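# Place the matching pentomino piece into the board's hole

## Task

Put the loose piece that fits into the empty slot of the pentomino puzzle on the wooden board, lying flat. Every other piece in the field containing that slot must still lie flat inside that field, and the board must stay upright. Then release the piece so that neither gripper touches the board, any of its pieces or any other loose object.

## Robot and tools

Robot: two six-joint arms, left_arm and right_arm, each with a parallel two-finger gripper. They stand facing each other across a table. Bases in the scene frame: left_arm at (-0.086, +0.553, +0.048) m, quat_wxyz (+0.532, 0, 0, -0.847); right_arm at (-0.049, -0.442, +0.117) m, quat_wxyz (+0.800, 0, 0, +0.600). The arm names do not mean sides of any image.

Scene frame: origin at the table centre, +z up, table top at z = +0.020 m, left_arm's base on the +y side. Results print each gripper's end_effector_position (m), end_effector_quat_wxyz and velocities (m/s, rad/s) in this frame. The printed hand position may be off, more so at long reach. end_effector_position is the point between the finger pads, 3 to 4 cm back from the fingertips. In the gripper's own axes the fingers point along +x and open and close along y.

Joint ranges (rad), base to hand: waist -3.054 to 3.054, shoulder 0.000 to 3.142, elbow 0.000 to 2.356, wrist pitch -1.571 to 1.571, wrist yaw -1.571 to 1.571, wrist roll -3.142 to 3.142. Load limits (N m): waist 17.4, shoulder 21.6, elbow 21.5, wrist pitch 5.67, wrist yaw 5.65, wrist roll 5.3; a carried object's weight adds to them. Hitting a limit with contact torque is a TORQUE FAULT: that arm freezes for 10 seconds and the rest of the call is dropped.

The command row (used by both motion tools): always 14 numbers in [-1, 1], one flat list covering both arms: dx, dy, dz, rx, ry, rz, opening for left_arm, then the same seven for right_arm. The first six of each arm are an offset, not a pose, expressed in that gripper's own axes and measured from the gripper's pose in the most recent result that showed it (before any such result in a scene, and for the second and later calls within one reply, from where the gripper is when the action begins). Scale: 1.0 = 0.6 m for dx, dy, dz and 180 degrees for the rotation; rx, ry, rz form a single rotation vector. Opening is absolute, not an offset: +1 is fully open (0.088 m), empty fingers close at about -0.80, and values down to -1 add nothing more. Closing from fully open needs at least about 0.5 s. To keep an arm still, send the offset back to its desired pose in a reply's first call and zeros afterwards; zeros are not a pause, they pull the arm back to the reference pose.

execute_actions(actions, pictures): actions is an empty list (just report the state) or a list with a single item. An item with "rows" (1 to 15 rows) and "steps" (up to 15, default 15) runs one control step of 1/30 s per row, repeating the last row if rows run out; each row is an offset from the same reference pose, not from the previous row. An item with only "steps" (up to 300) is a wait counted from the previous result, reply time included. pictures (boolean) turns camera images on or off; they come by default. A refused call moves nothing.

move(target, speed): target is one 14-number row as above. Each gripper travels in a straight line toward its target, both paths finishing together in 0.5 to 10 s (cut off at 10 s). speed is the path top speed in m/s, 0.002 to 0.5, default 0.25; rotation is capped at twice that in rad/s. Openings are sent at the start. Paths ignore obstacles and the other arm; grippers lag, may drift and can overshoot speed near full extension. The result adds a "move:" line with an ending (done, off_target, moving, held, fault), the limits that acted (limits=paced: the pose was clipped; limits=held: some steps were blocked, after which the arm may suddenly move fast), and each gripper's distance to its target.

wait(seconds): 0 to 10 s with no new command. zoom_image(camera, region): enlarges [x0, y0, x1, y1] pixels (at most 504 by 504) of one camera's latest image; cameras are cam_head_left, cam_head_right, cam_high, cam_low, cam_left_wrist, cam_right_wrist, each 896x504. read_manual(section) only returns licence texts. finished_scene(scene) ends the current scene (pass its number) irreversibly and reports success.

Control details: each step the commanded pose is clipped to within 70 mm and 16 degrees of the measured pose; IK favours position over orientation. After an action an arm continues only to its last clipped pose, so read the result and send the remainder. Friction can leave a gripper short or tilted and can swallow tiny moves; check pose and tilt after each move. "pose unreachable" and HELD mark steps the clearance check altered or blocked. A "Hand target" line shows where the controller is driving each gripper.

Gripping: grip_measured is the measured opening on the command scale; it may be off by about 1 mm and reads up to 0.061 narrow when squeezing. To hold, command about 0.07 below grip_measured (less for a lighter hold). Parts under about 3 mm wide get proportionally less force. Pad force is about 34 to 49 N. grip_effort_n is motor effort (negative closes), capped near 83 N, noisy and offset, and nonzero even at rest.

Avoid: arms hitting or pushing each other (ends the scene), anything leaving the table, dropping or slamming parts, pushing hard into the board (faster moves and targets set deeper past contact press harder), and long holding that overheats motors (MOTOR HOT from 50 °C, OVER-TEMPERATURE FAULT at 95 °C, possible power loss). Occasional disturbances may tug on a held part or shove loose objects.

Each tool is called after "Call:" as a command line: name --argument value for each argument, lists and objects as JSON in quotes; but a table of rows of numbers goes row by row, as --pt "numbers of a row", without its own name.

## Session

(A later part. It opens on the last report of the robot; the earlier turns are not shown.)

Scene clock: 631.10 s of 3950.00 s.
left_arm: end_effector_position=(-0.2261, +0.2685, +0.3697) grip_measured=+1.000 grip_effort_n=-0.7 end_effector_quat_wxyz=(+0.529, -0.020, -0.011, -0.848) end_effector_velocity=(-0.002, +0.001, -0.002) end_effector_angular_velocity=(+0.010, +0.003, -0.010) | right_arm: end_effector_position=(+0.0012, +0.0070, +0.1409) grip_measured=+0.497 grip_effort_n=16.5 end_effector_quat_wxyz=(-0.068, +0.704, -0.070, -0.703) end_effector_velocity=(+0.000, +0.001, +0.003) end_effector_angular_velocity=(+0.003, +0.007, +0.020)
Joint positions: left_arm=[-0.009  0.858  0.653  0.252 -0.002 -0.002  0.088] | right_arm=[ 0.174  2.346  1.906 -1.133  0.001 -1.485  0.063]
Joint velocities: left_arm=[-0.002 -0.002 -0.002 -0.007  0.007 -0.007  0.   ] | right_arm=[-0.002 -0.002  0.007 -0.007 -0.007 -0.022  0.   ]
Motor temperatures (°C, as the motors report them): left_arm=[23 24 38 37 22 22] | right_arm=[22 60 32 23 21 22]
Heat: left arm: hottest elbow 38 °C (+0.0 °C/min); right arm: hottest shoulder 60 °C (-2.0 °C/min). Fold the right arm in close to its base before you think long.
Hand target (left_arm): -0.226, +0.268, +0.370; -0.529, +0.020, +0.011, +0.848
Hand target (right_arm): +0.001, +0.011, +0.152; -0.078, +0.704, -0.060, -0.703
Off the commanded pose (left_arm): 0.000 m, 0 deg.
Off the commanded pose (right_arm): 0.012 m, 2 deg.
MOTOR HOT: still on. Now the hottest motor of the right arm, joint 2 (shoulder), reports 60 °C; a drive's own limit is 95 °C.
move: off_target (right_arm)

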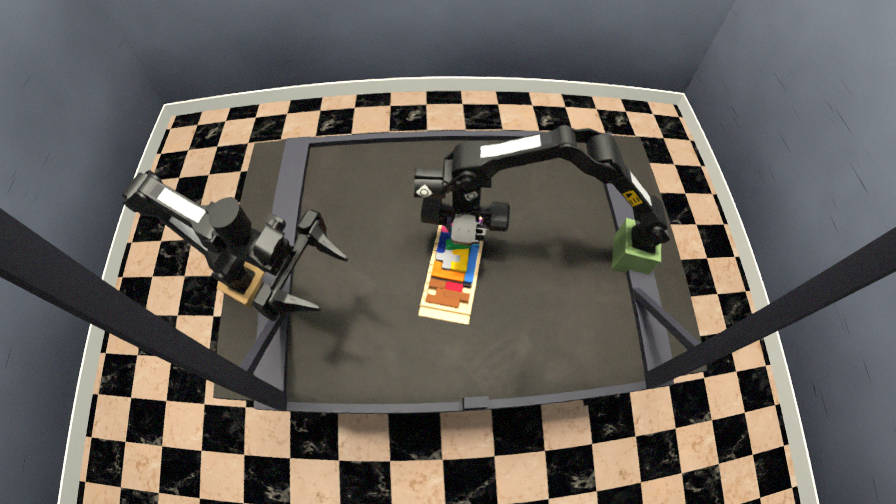

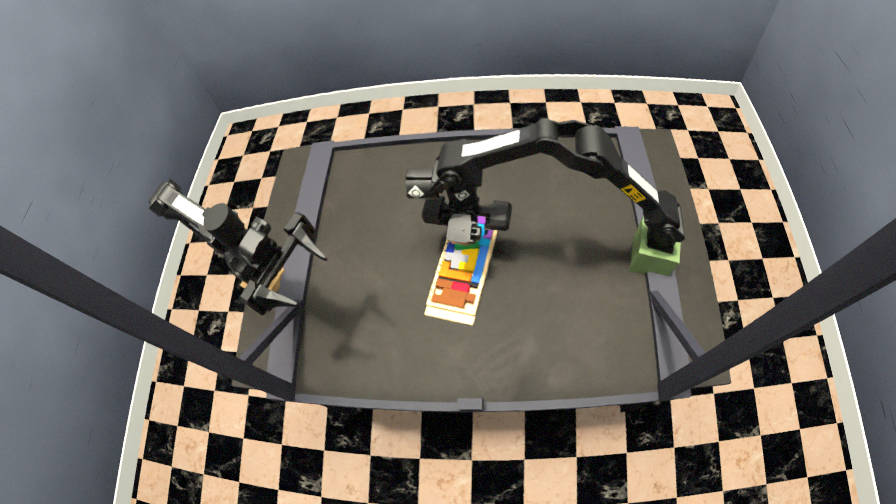

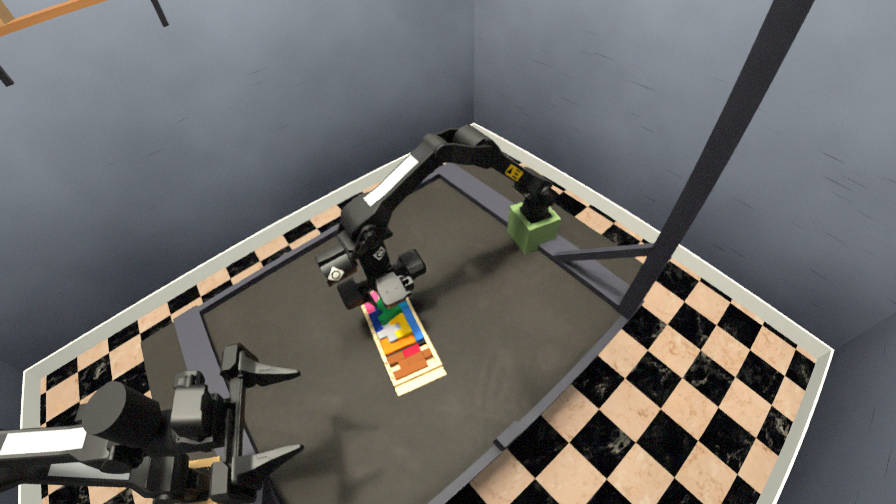

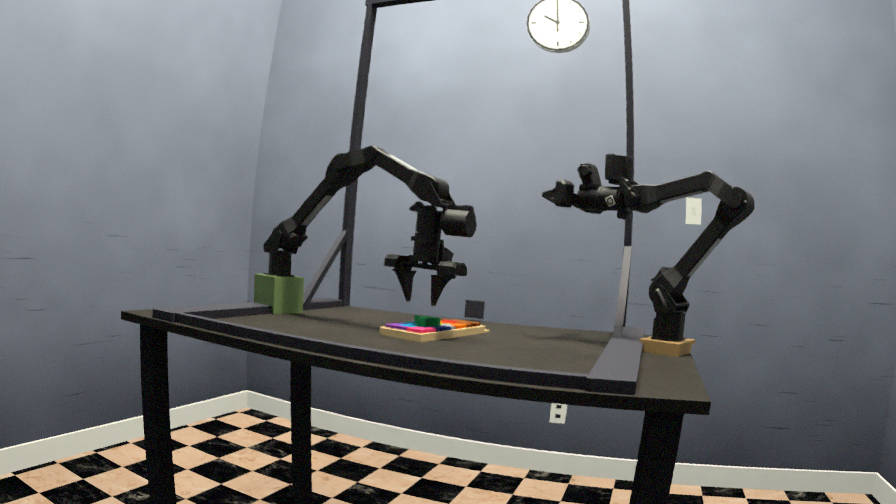

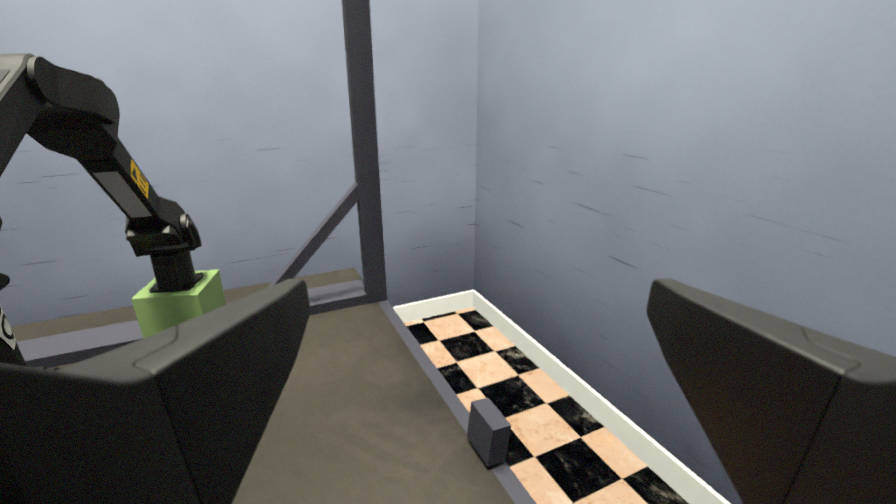

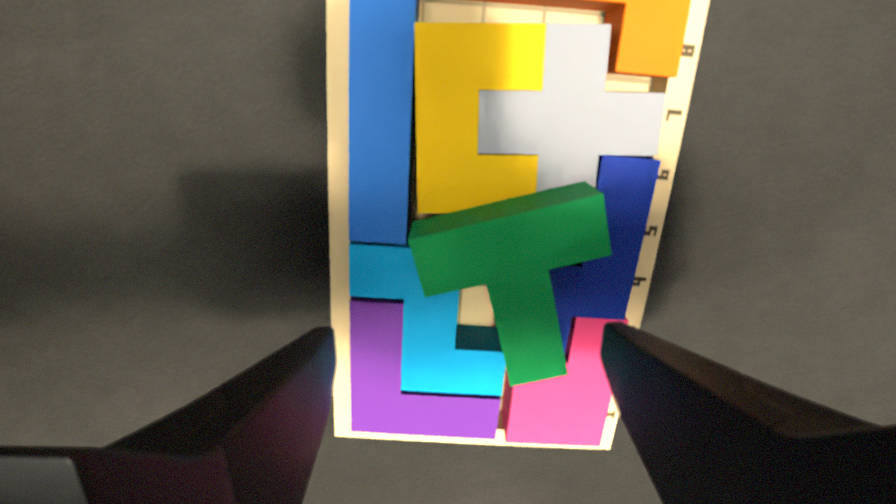

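Call:
move --target '[0,0,0,0,0,0,1,0,-0.025,-0.023,-0.083,0,0,0.5]' --speed 0.1

Call:
move --target '[0,0,0,0,0,0,1,0.07,-0.005,0,0,0,0,0.2]' --speed 0.06

Scene clock: 660.60 s of 3950.00 s.
left_arm: end_effector_position=(-0.2261, +0.2685, +0.3697) grip_measured=+1.000 grip_effort_n=-1.2 end_effector_quat_wxyz=(+0.529, -0.020, -0.011, -0.848) end_effector_velocity=(+0.000, +0.000, -0.004) end_effector_angular_velocity=(+0.014, +0.001, +0.005) | right_arm: end_effector_position=(+0.0156, +0.0178, +0.1454) grip_measured=+0.497 grip_effort_n=16.5 end_effector_quat_wxyz=(+0.020, +0.707, +0.025, -0.706) end_effector_velocity=(+0.000, +0.000, +0.001) end_effector_angular_velocity=(-0.001, +0.008, +0.005)
Joint positions: left_arm=[-0.009  0.858  0.653  0.252 -0.002 -0.002  0.088] | right_arm=[ 0.145  2.392  2.006 -1.179  0.001 -1.773  0.063]
Joint velocities: left_arm=[-0.002 -0.002 -0.007 -0.007 -0.007 -0.007  0.   ] | right_arm=[-0.002  0.002  0.007 -0.007 -0.007 -0.007 -0.   ]
Motor temperatures (°C, as the motors report them): left_arm=[23 24 38 37 22 22] | right_arm=[22 63 34 22 21 22]
Heat: left arm: hottest elbow 38 °C (+0.0 °C/min); right arm: hottest shoulder 63 °C (-3.0 °C/min). Fold the right arm in close to its base before you think long.
Hand target (left_arm): -0.226, +0.268, +0.370; -0.529, +0.020, +0.011, +0.848
Hand target (right_arm): +0.017, +0.019, +0.141; +0.024, +0.707, +0.023, -0.706
Off the commanded pose (left_arm): 0.000 m, 0 deg.
Off the commanded pose (right_arm): 0.005 m, 0 deg.
MOTOR HOT: still on. Now the hottest motor of the right arm, joint 2 (shoulder), reports 63 °C; a drive's own limit is 95 °C.
After step 90, 24.83 s passed at rest.
move: done

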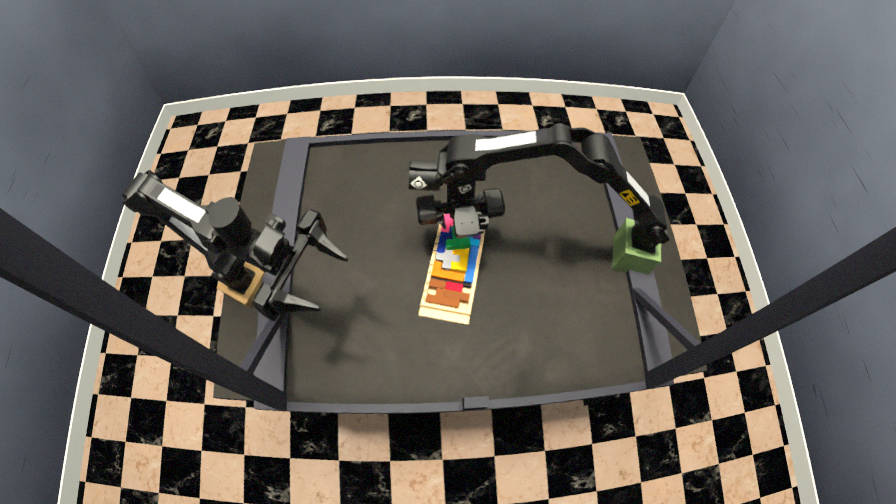

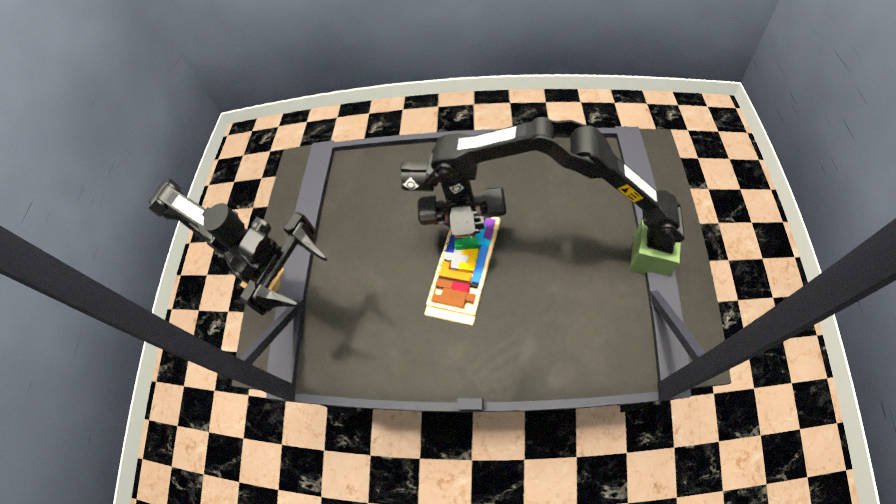

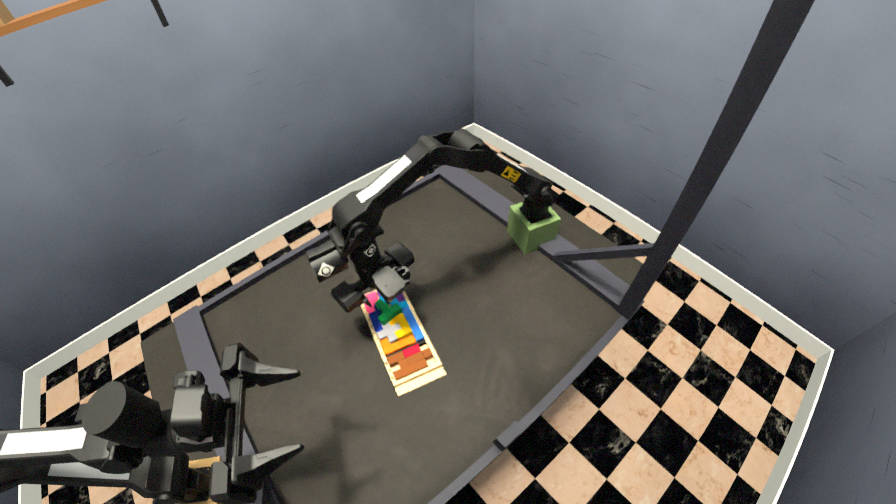

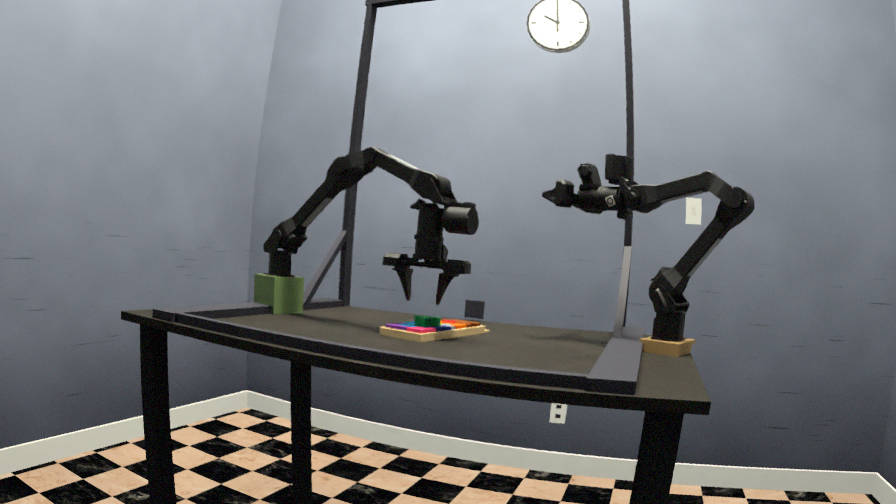

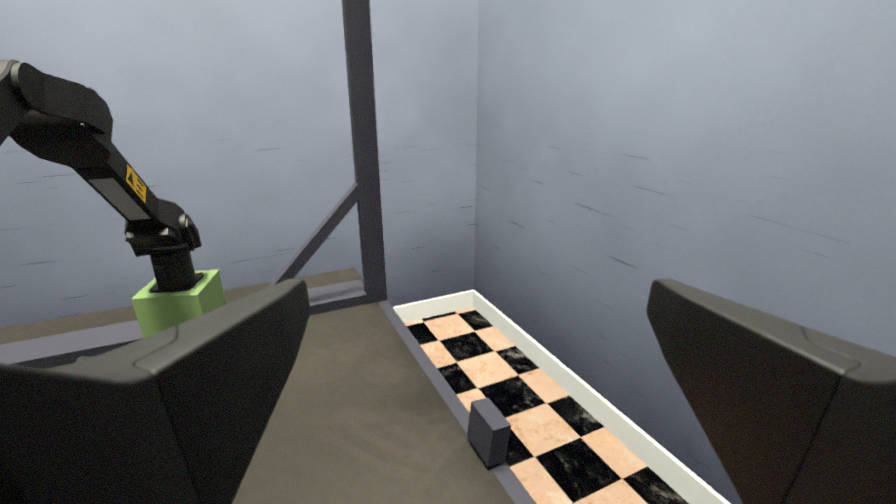

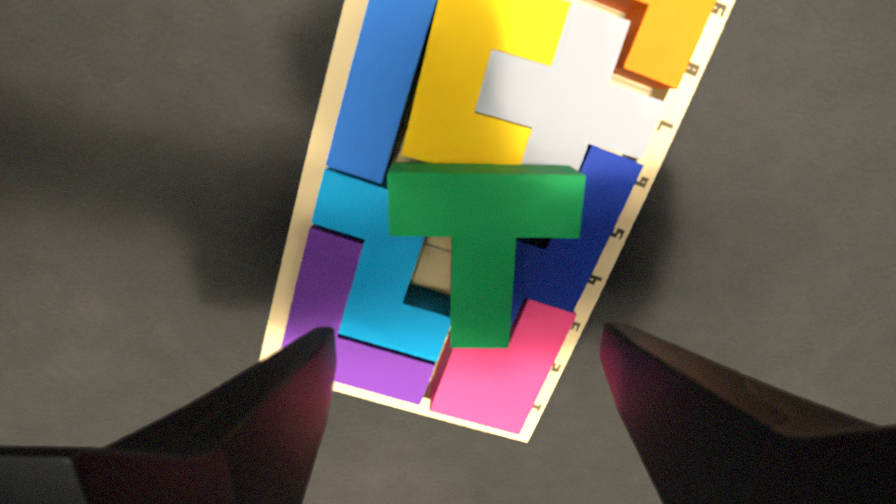

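Scene clock: 661.67 s of 3950.00 s.
left_arm: end_effector_position=(-0.2261, +0.2685, +0.3697) grip_measured=+1.000 grip_effort_n=-1.2 end_effector_quat_wxyz=(+0.529, -0.020, -0.011, -0.848) end_effector_velocity=(+0.000, +0.000, -0.005) end_effector_angular_velocity=(+0.023, -0.003, +0.005) | right_arm: end_effector_position=(+0.0165, +0.0247, +0.1139) grip_measured=+0.204 grip_effort_n=-19.3 end_effector_quat_wxyz=(+0.012, +0.709, +0.033, -0.705) end_effector_velocity=(+0.003, +0.002, +0.002) end_effector_angular_velocity=(+0.011, -0.009, +0.005)
Joint positions: left_arm=[-0.009  0.858  0.653  0.252 -0.002 -0.002  0.088] | right_arm=[ 0.145  2.428  1.944 -1.056  0.001 -1.773  0.049]
Joint velocities: left_arm=[-0.002 -0.002 -0.002 -0.022 -0.007 -0.007  0.   ] | right_arm=[-0.002 -0.002  0.002  0.007  0.007 -0.007 -0.   ]
Motor temperatures (°C, as the motors report them): left_arm=[23 24 38 37 22 22] | right_arm=[22 62 34 22 21 22]
Heat: left arm: hottest elbow 38 °C (+0.0 °C/min); right arm: hottest shoulder 62 °C (-4.0 °C/min). Fold the right arm in close to its base before you think long.
Hand target (left_arm): -0.226, +0.268, +0.370; -0.529, +0.020, +0.011, +0.848
Hand target (right_arm): +0.016, +0.021, +0.104; +0.021, +0.707, +0.025, -0.706
Off the commanded pose (left_arm): 0.000 m, 0 deg.
Off the commanded pose (right_arm): 0.011 m, 1 deg.
MOTOR HOT: still on. Now the hottest motor of the right arm, joint 2 (shoulder), reports 62 °C; a drive's own limit is 95 °C.
move: off_target (right_arm)

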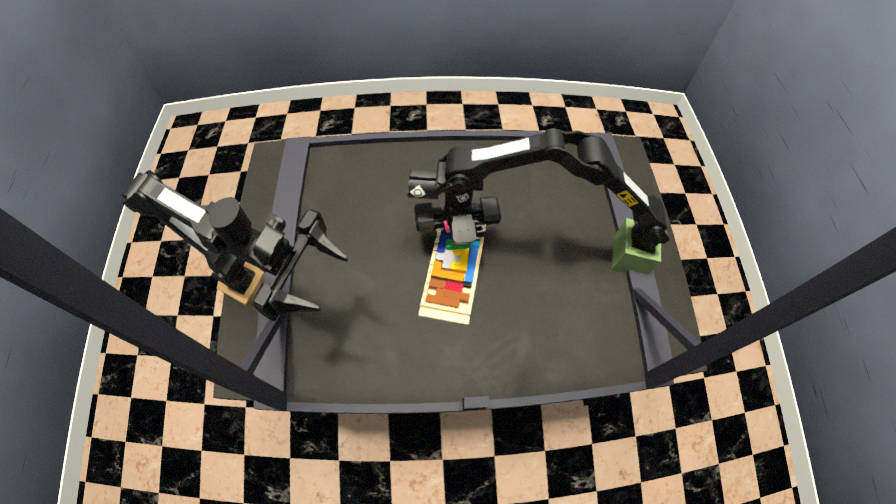

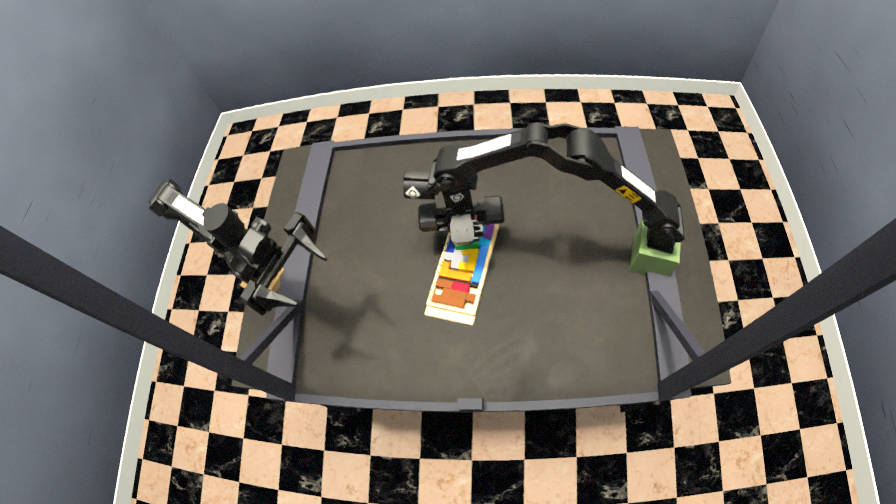

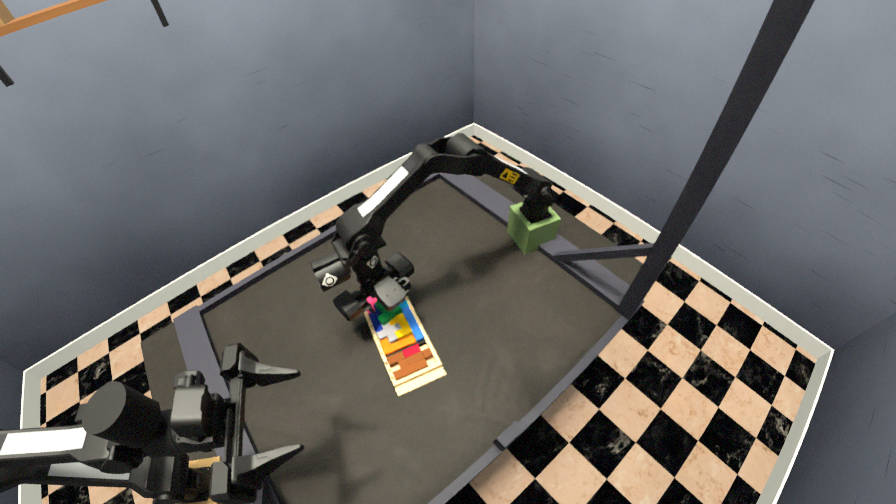

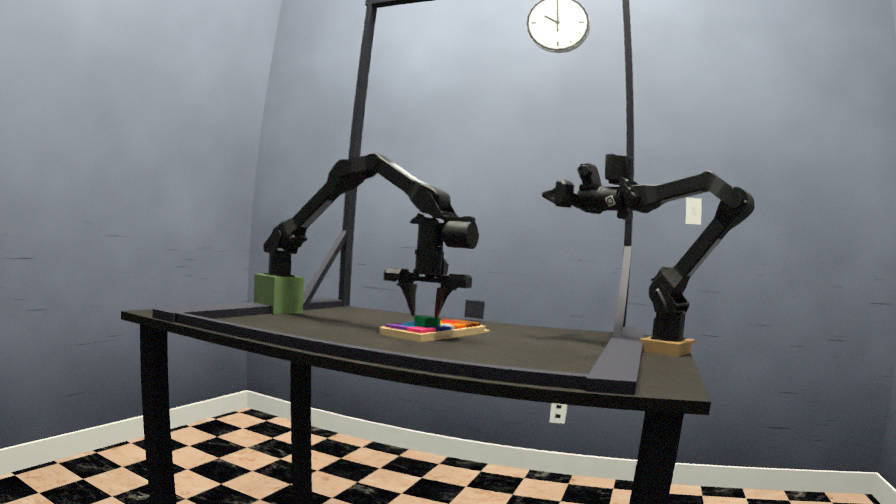

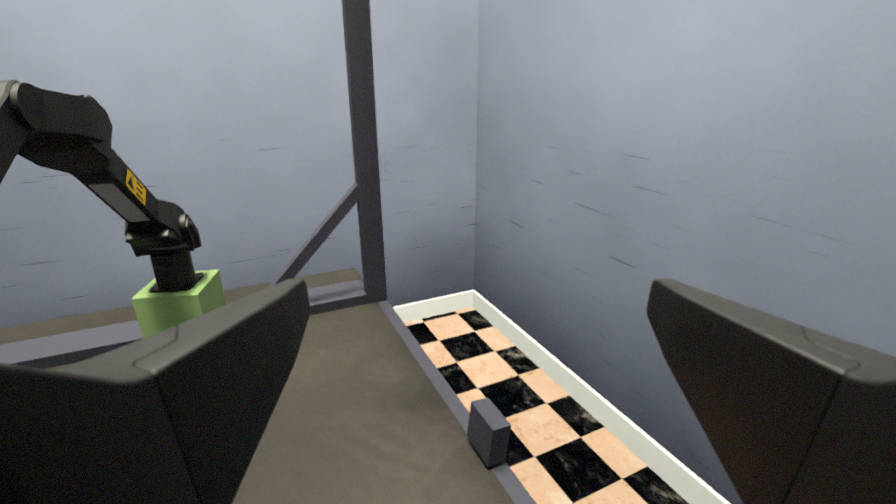

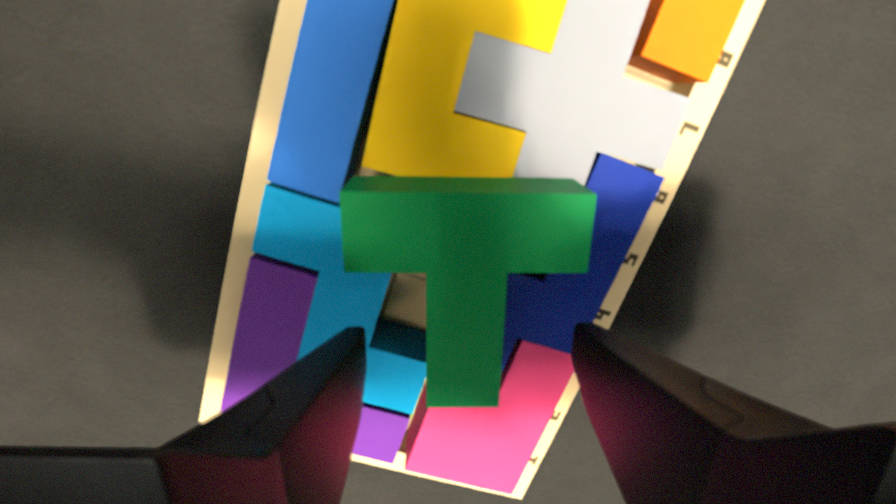

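Centred. Descend a bit more and grip the stem.

Call:
move --target '[0,0,0,0,0,0,1,0.03,0,0,0,0,0,0.2]' --speed 0.04

Call:
move --target '[0,0,0,0,0,0,1,0,0,0,0,0,0,-0.6]' --speed 0.04

Scene clock: 671.87 s of 3950.00 s.
left_arm: end_effector_position=(-0.2261, +0.2685, +0.3697) grip_measured=+1.000 grip_effort_n=-1.6 end_effector_quat_wxyz=(+0.529, -0.020, -0.011, -0.848) end_effector_velocity=(+0.000, -0.001, -0.003) end_effector_angular_velocity=(+0.021, +0.015, +0.004) | right_arm: end_effector_position=(+0.0172, +0.0295, +0.1066) grip_measured=+0.203 grip_effort_n=-19.3 end_effector_quat_wxyz=(+0.003, +0.710, +0.042, -0.703) end_effector_velocity=(+0.000, +0.003, +0.002) end_effector_angular_velocity=(+0.013, +0.005, +0.005)
Joint positions: left_arm=[-0.009  0.858  0.653  0.252 -0.002 -0.002  0.088] | right_arm=[ 0.145  2.434  1.924 -1.004  0.001 -1.773  0.049]
Joint velocities: left_arm=[-0.002  0.002 -0.002 -0.007 -0.007 -0.022  0.   ] | right_arm=[-0.002 -0.002  0.002  0.007 -0.007 -0.007 -0.   ]
Motor temperatures (°C, as the motors report them): left_arm=[23 24 38 37 22 22] | right_arm=[22 60 33 22 21 22]
Heat: left arm: hottest elbow 38 °C (+0.0 °C/min); right arm: hottest shoulder 60 °C (-4.0 °C/min). Fold the right arm in close to its base before you think long.
Hand target (left_arm): -0.226, +0.268, +0.370; -0.529, +0.020, +0.011, +0.848
Hand target (right_arm): +0.017, +0.025, +0.096; +0.012, +0.709, +0.033, -0.705
Off the commanded pose (left_arm): 0.000 m, 0 deg.
Off the commanded pose (right_arm): 0.012 m, 1 deg.
MOTOR HOT: still on. Now the hottest motor of the right arm, joint 2 (shoulder), reports 60 °C; a drive's own limit is 95 °C.
After step 90, 6.37 s passed at rest.
move: off_target (right_arm)

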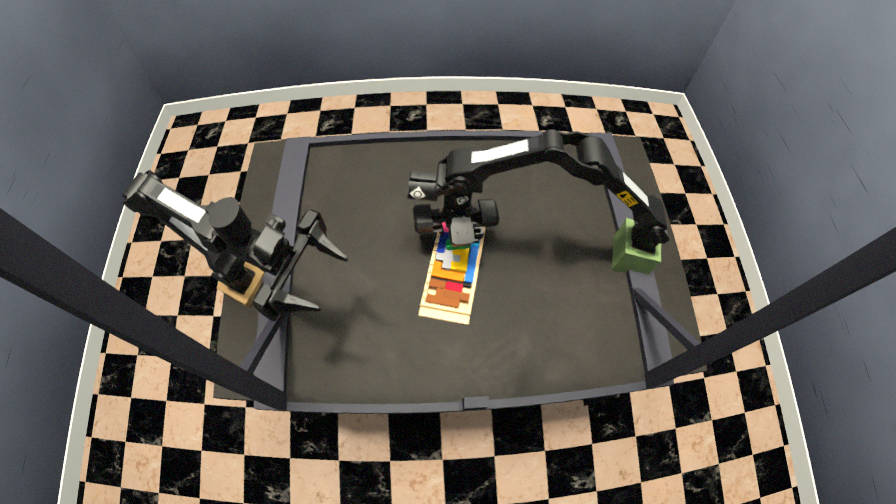

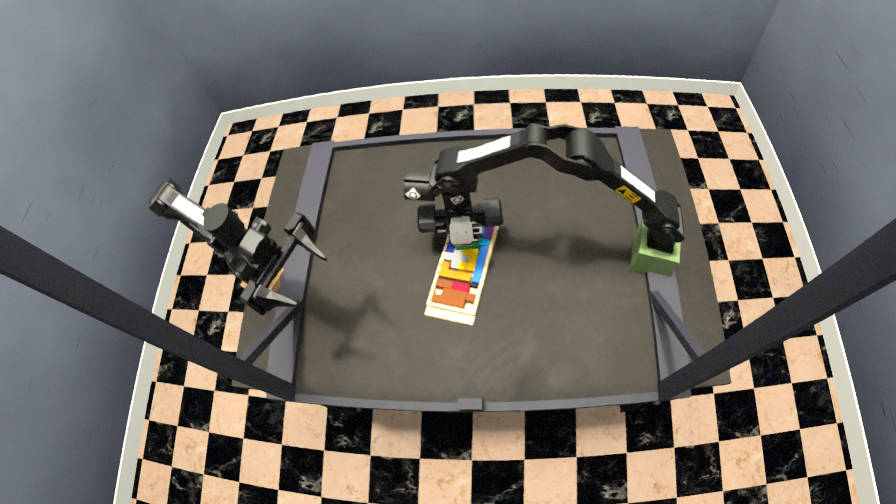

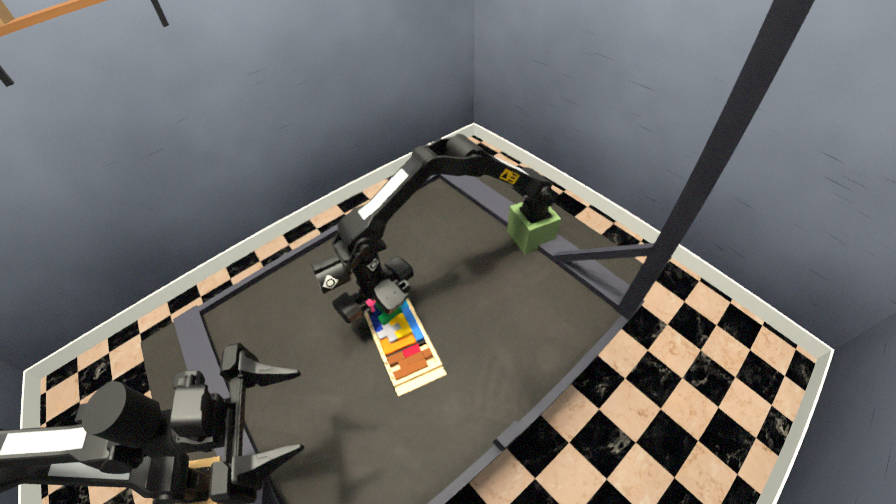

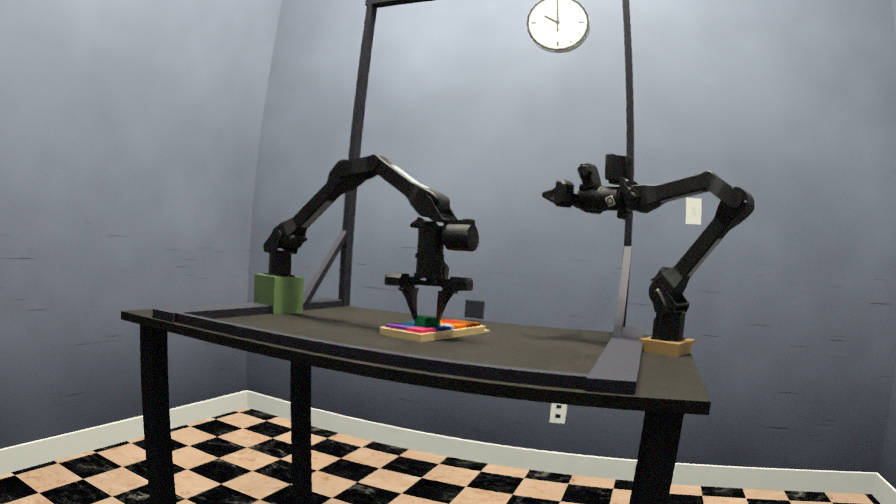

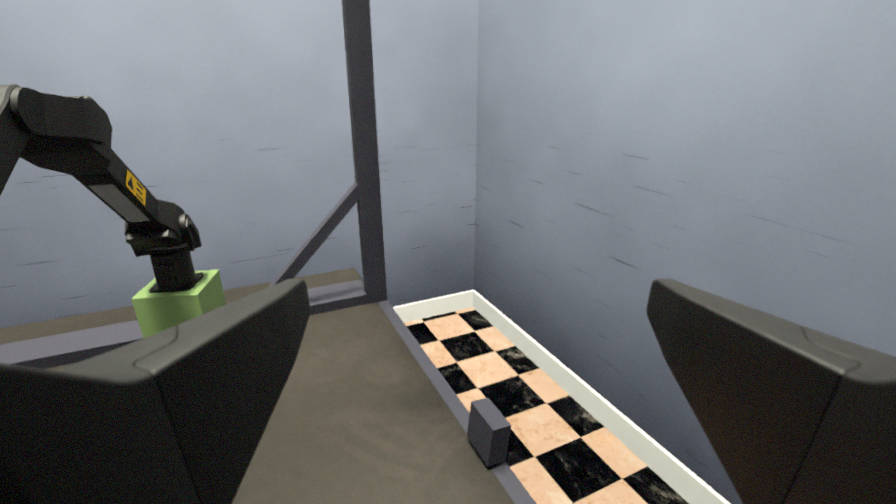

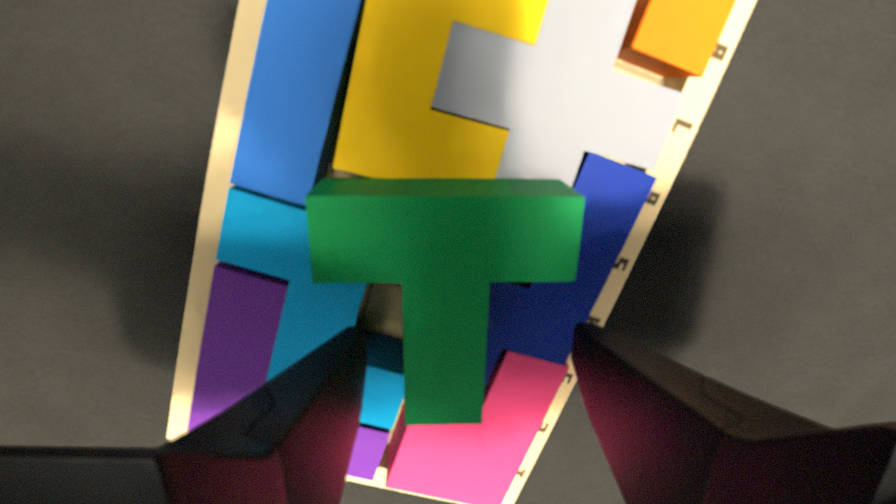

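Scene clock: 672.37 s of 3950.00 s.
left_arm: end_effector_position=(-0.2261, +0.2685, +0.3697) grip_measured=+1.000 grip_effort_n=-1.2 end_effector_quat_wxyz=(+0.529, -0.020, -0.011, -0.848) end_effector_velocity=(+0.002, -0.001, -0.008) end_effector_angular_velocity=(+0.028, -0.004, +0.019) | right_arm: end_effector_position=(+0.0172, +0.0296, +0.1066) grip_measured=-0.498 grip_effort_n=-83.5 end_effector_quat_wxyz=(+0.003, +0.710, +0.042, -0.703) end_effector_velocity=(-0.000, -0.002, +0.000) end_effector_angular_velocity=(-0.004, +0.022, +0.001)
Joint positions: left_arm=[-0.009  0.858  0.653  0.252 -0.002 -0.002  0.088] | right_arm=[ 0.145  2.434  1.924 -1.004  0.001 -1.773  0.015]
Joint velocities: left_arm=[-0.002 -0.002 -0.007 -0.022 -0.022 -0.007  0.   ] | right_arm=[-0.007 -0.002 -0.002 -0.007 -0.022 -0.007 -0.   ]
Motor temperatures (°C, as the motors report them): left_arm=[23 24 38 37 22 22] | right_arm=[22 60 33 22 21 22]
Heat: left arm: hottest elbow 38 °C (+0.0 °C/min); right arm: hottest shoulder 60 °C (-4.1 °C/min). Fold the right arm in close to its base before you think long.
Hand target (left_arm): -0.226, +0.268, +0.370; -0.529, +0.020, +0.011, +0.848
Hand target (right_arm): +0.017, +0.030, +0.107; +0.003, +0.710, +0.042, -0.703
Off the commanded pose (left_arm): 0.000 m, 0 deg.
Off the commanded pose (right_arm): 0.000 m, 0 deg.
MOTOR HOT: still on. Now the hottest motor of the right arm, joint 2 (shoulder), reports 60 °C; a drive's own limit is 95 °C.
move: done

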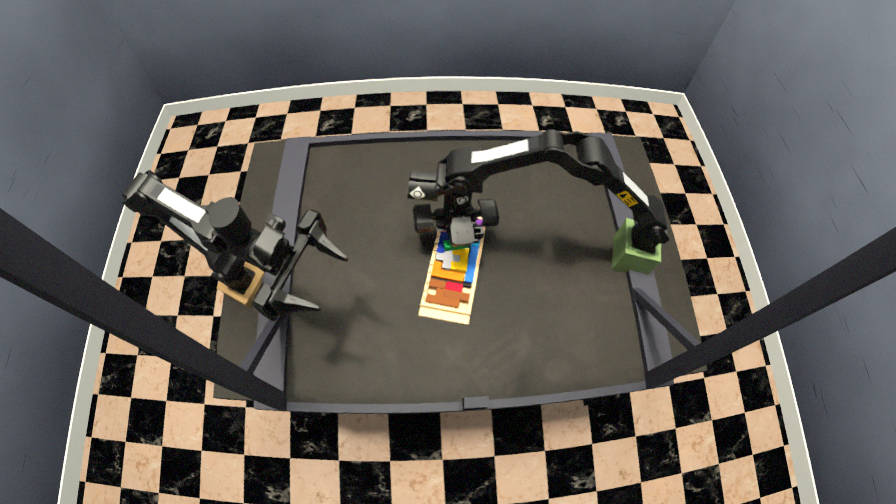

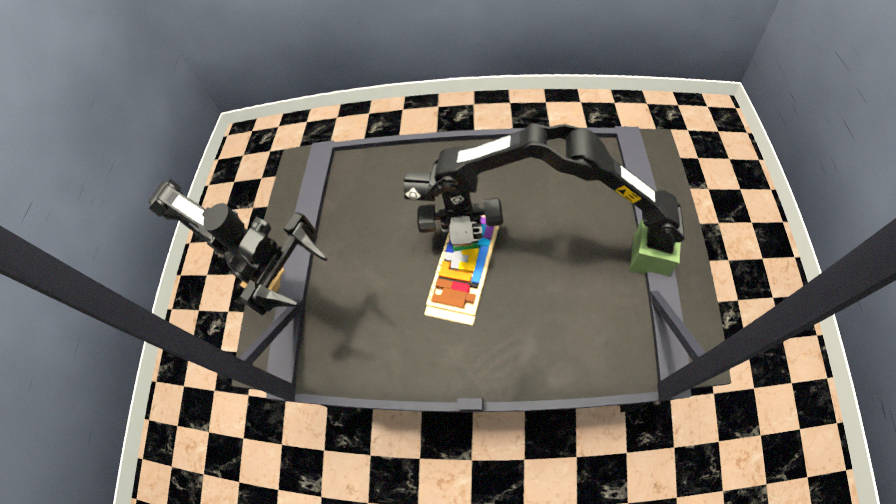

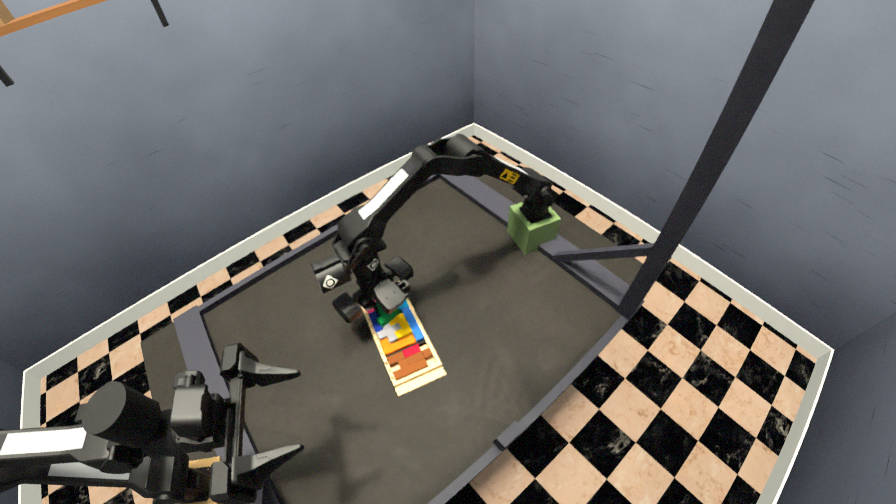

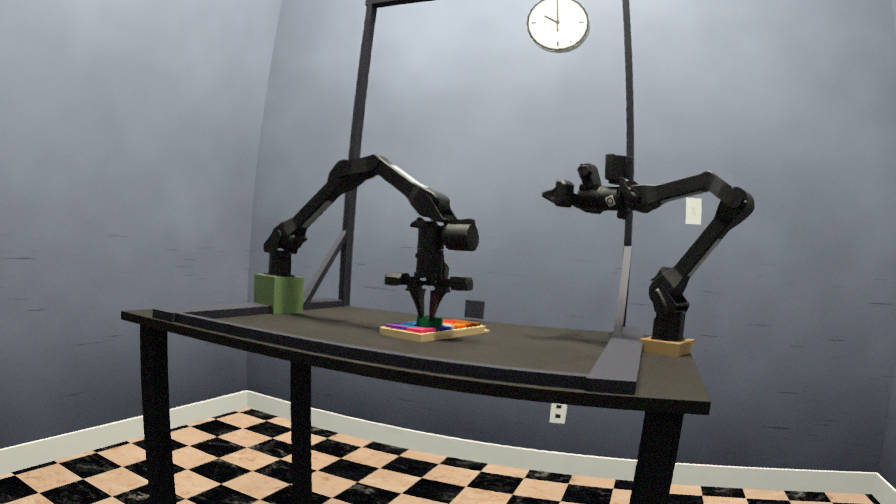

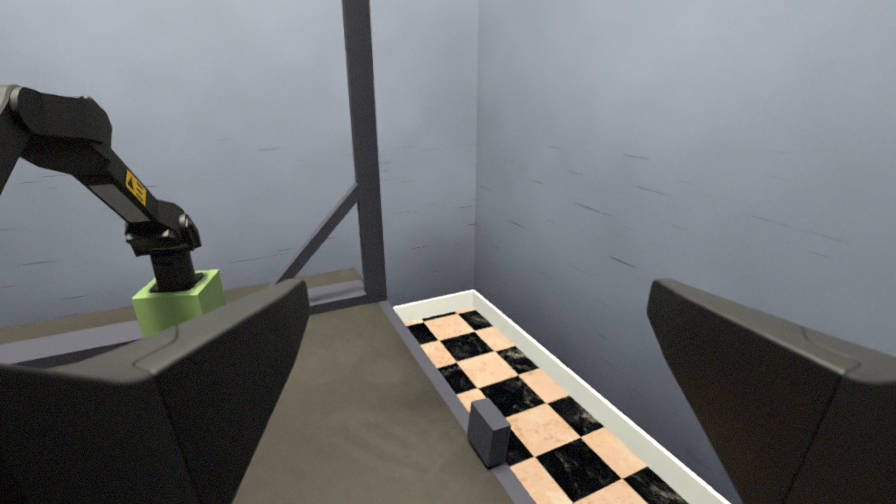

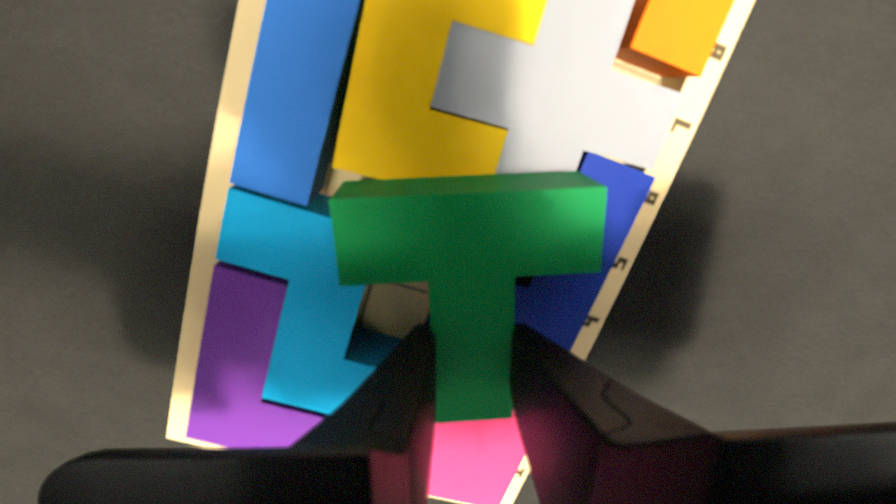

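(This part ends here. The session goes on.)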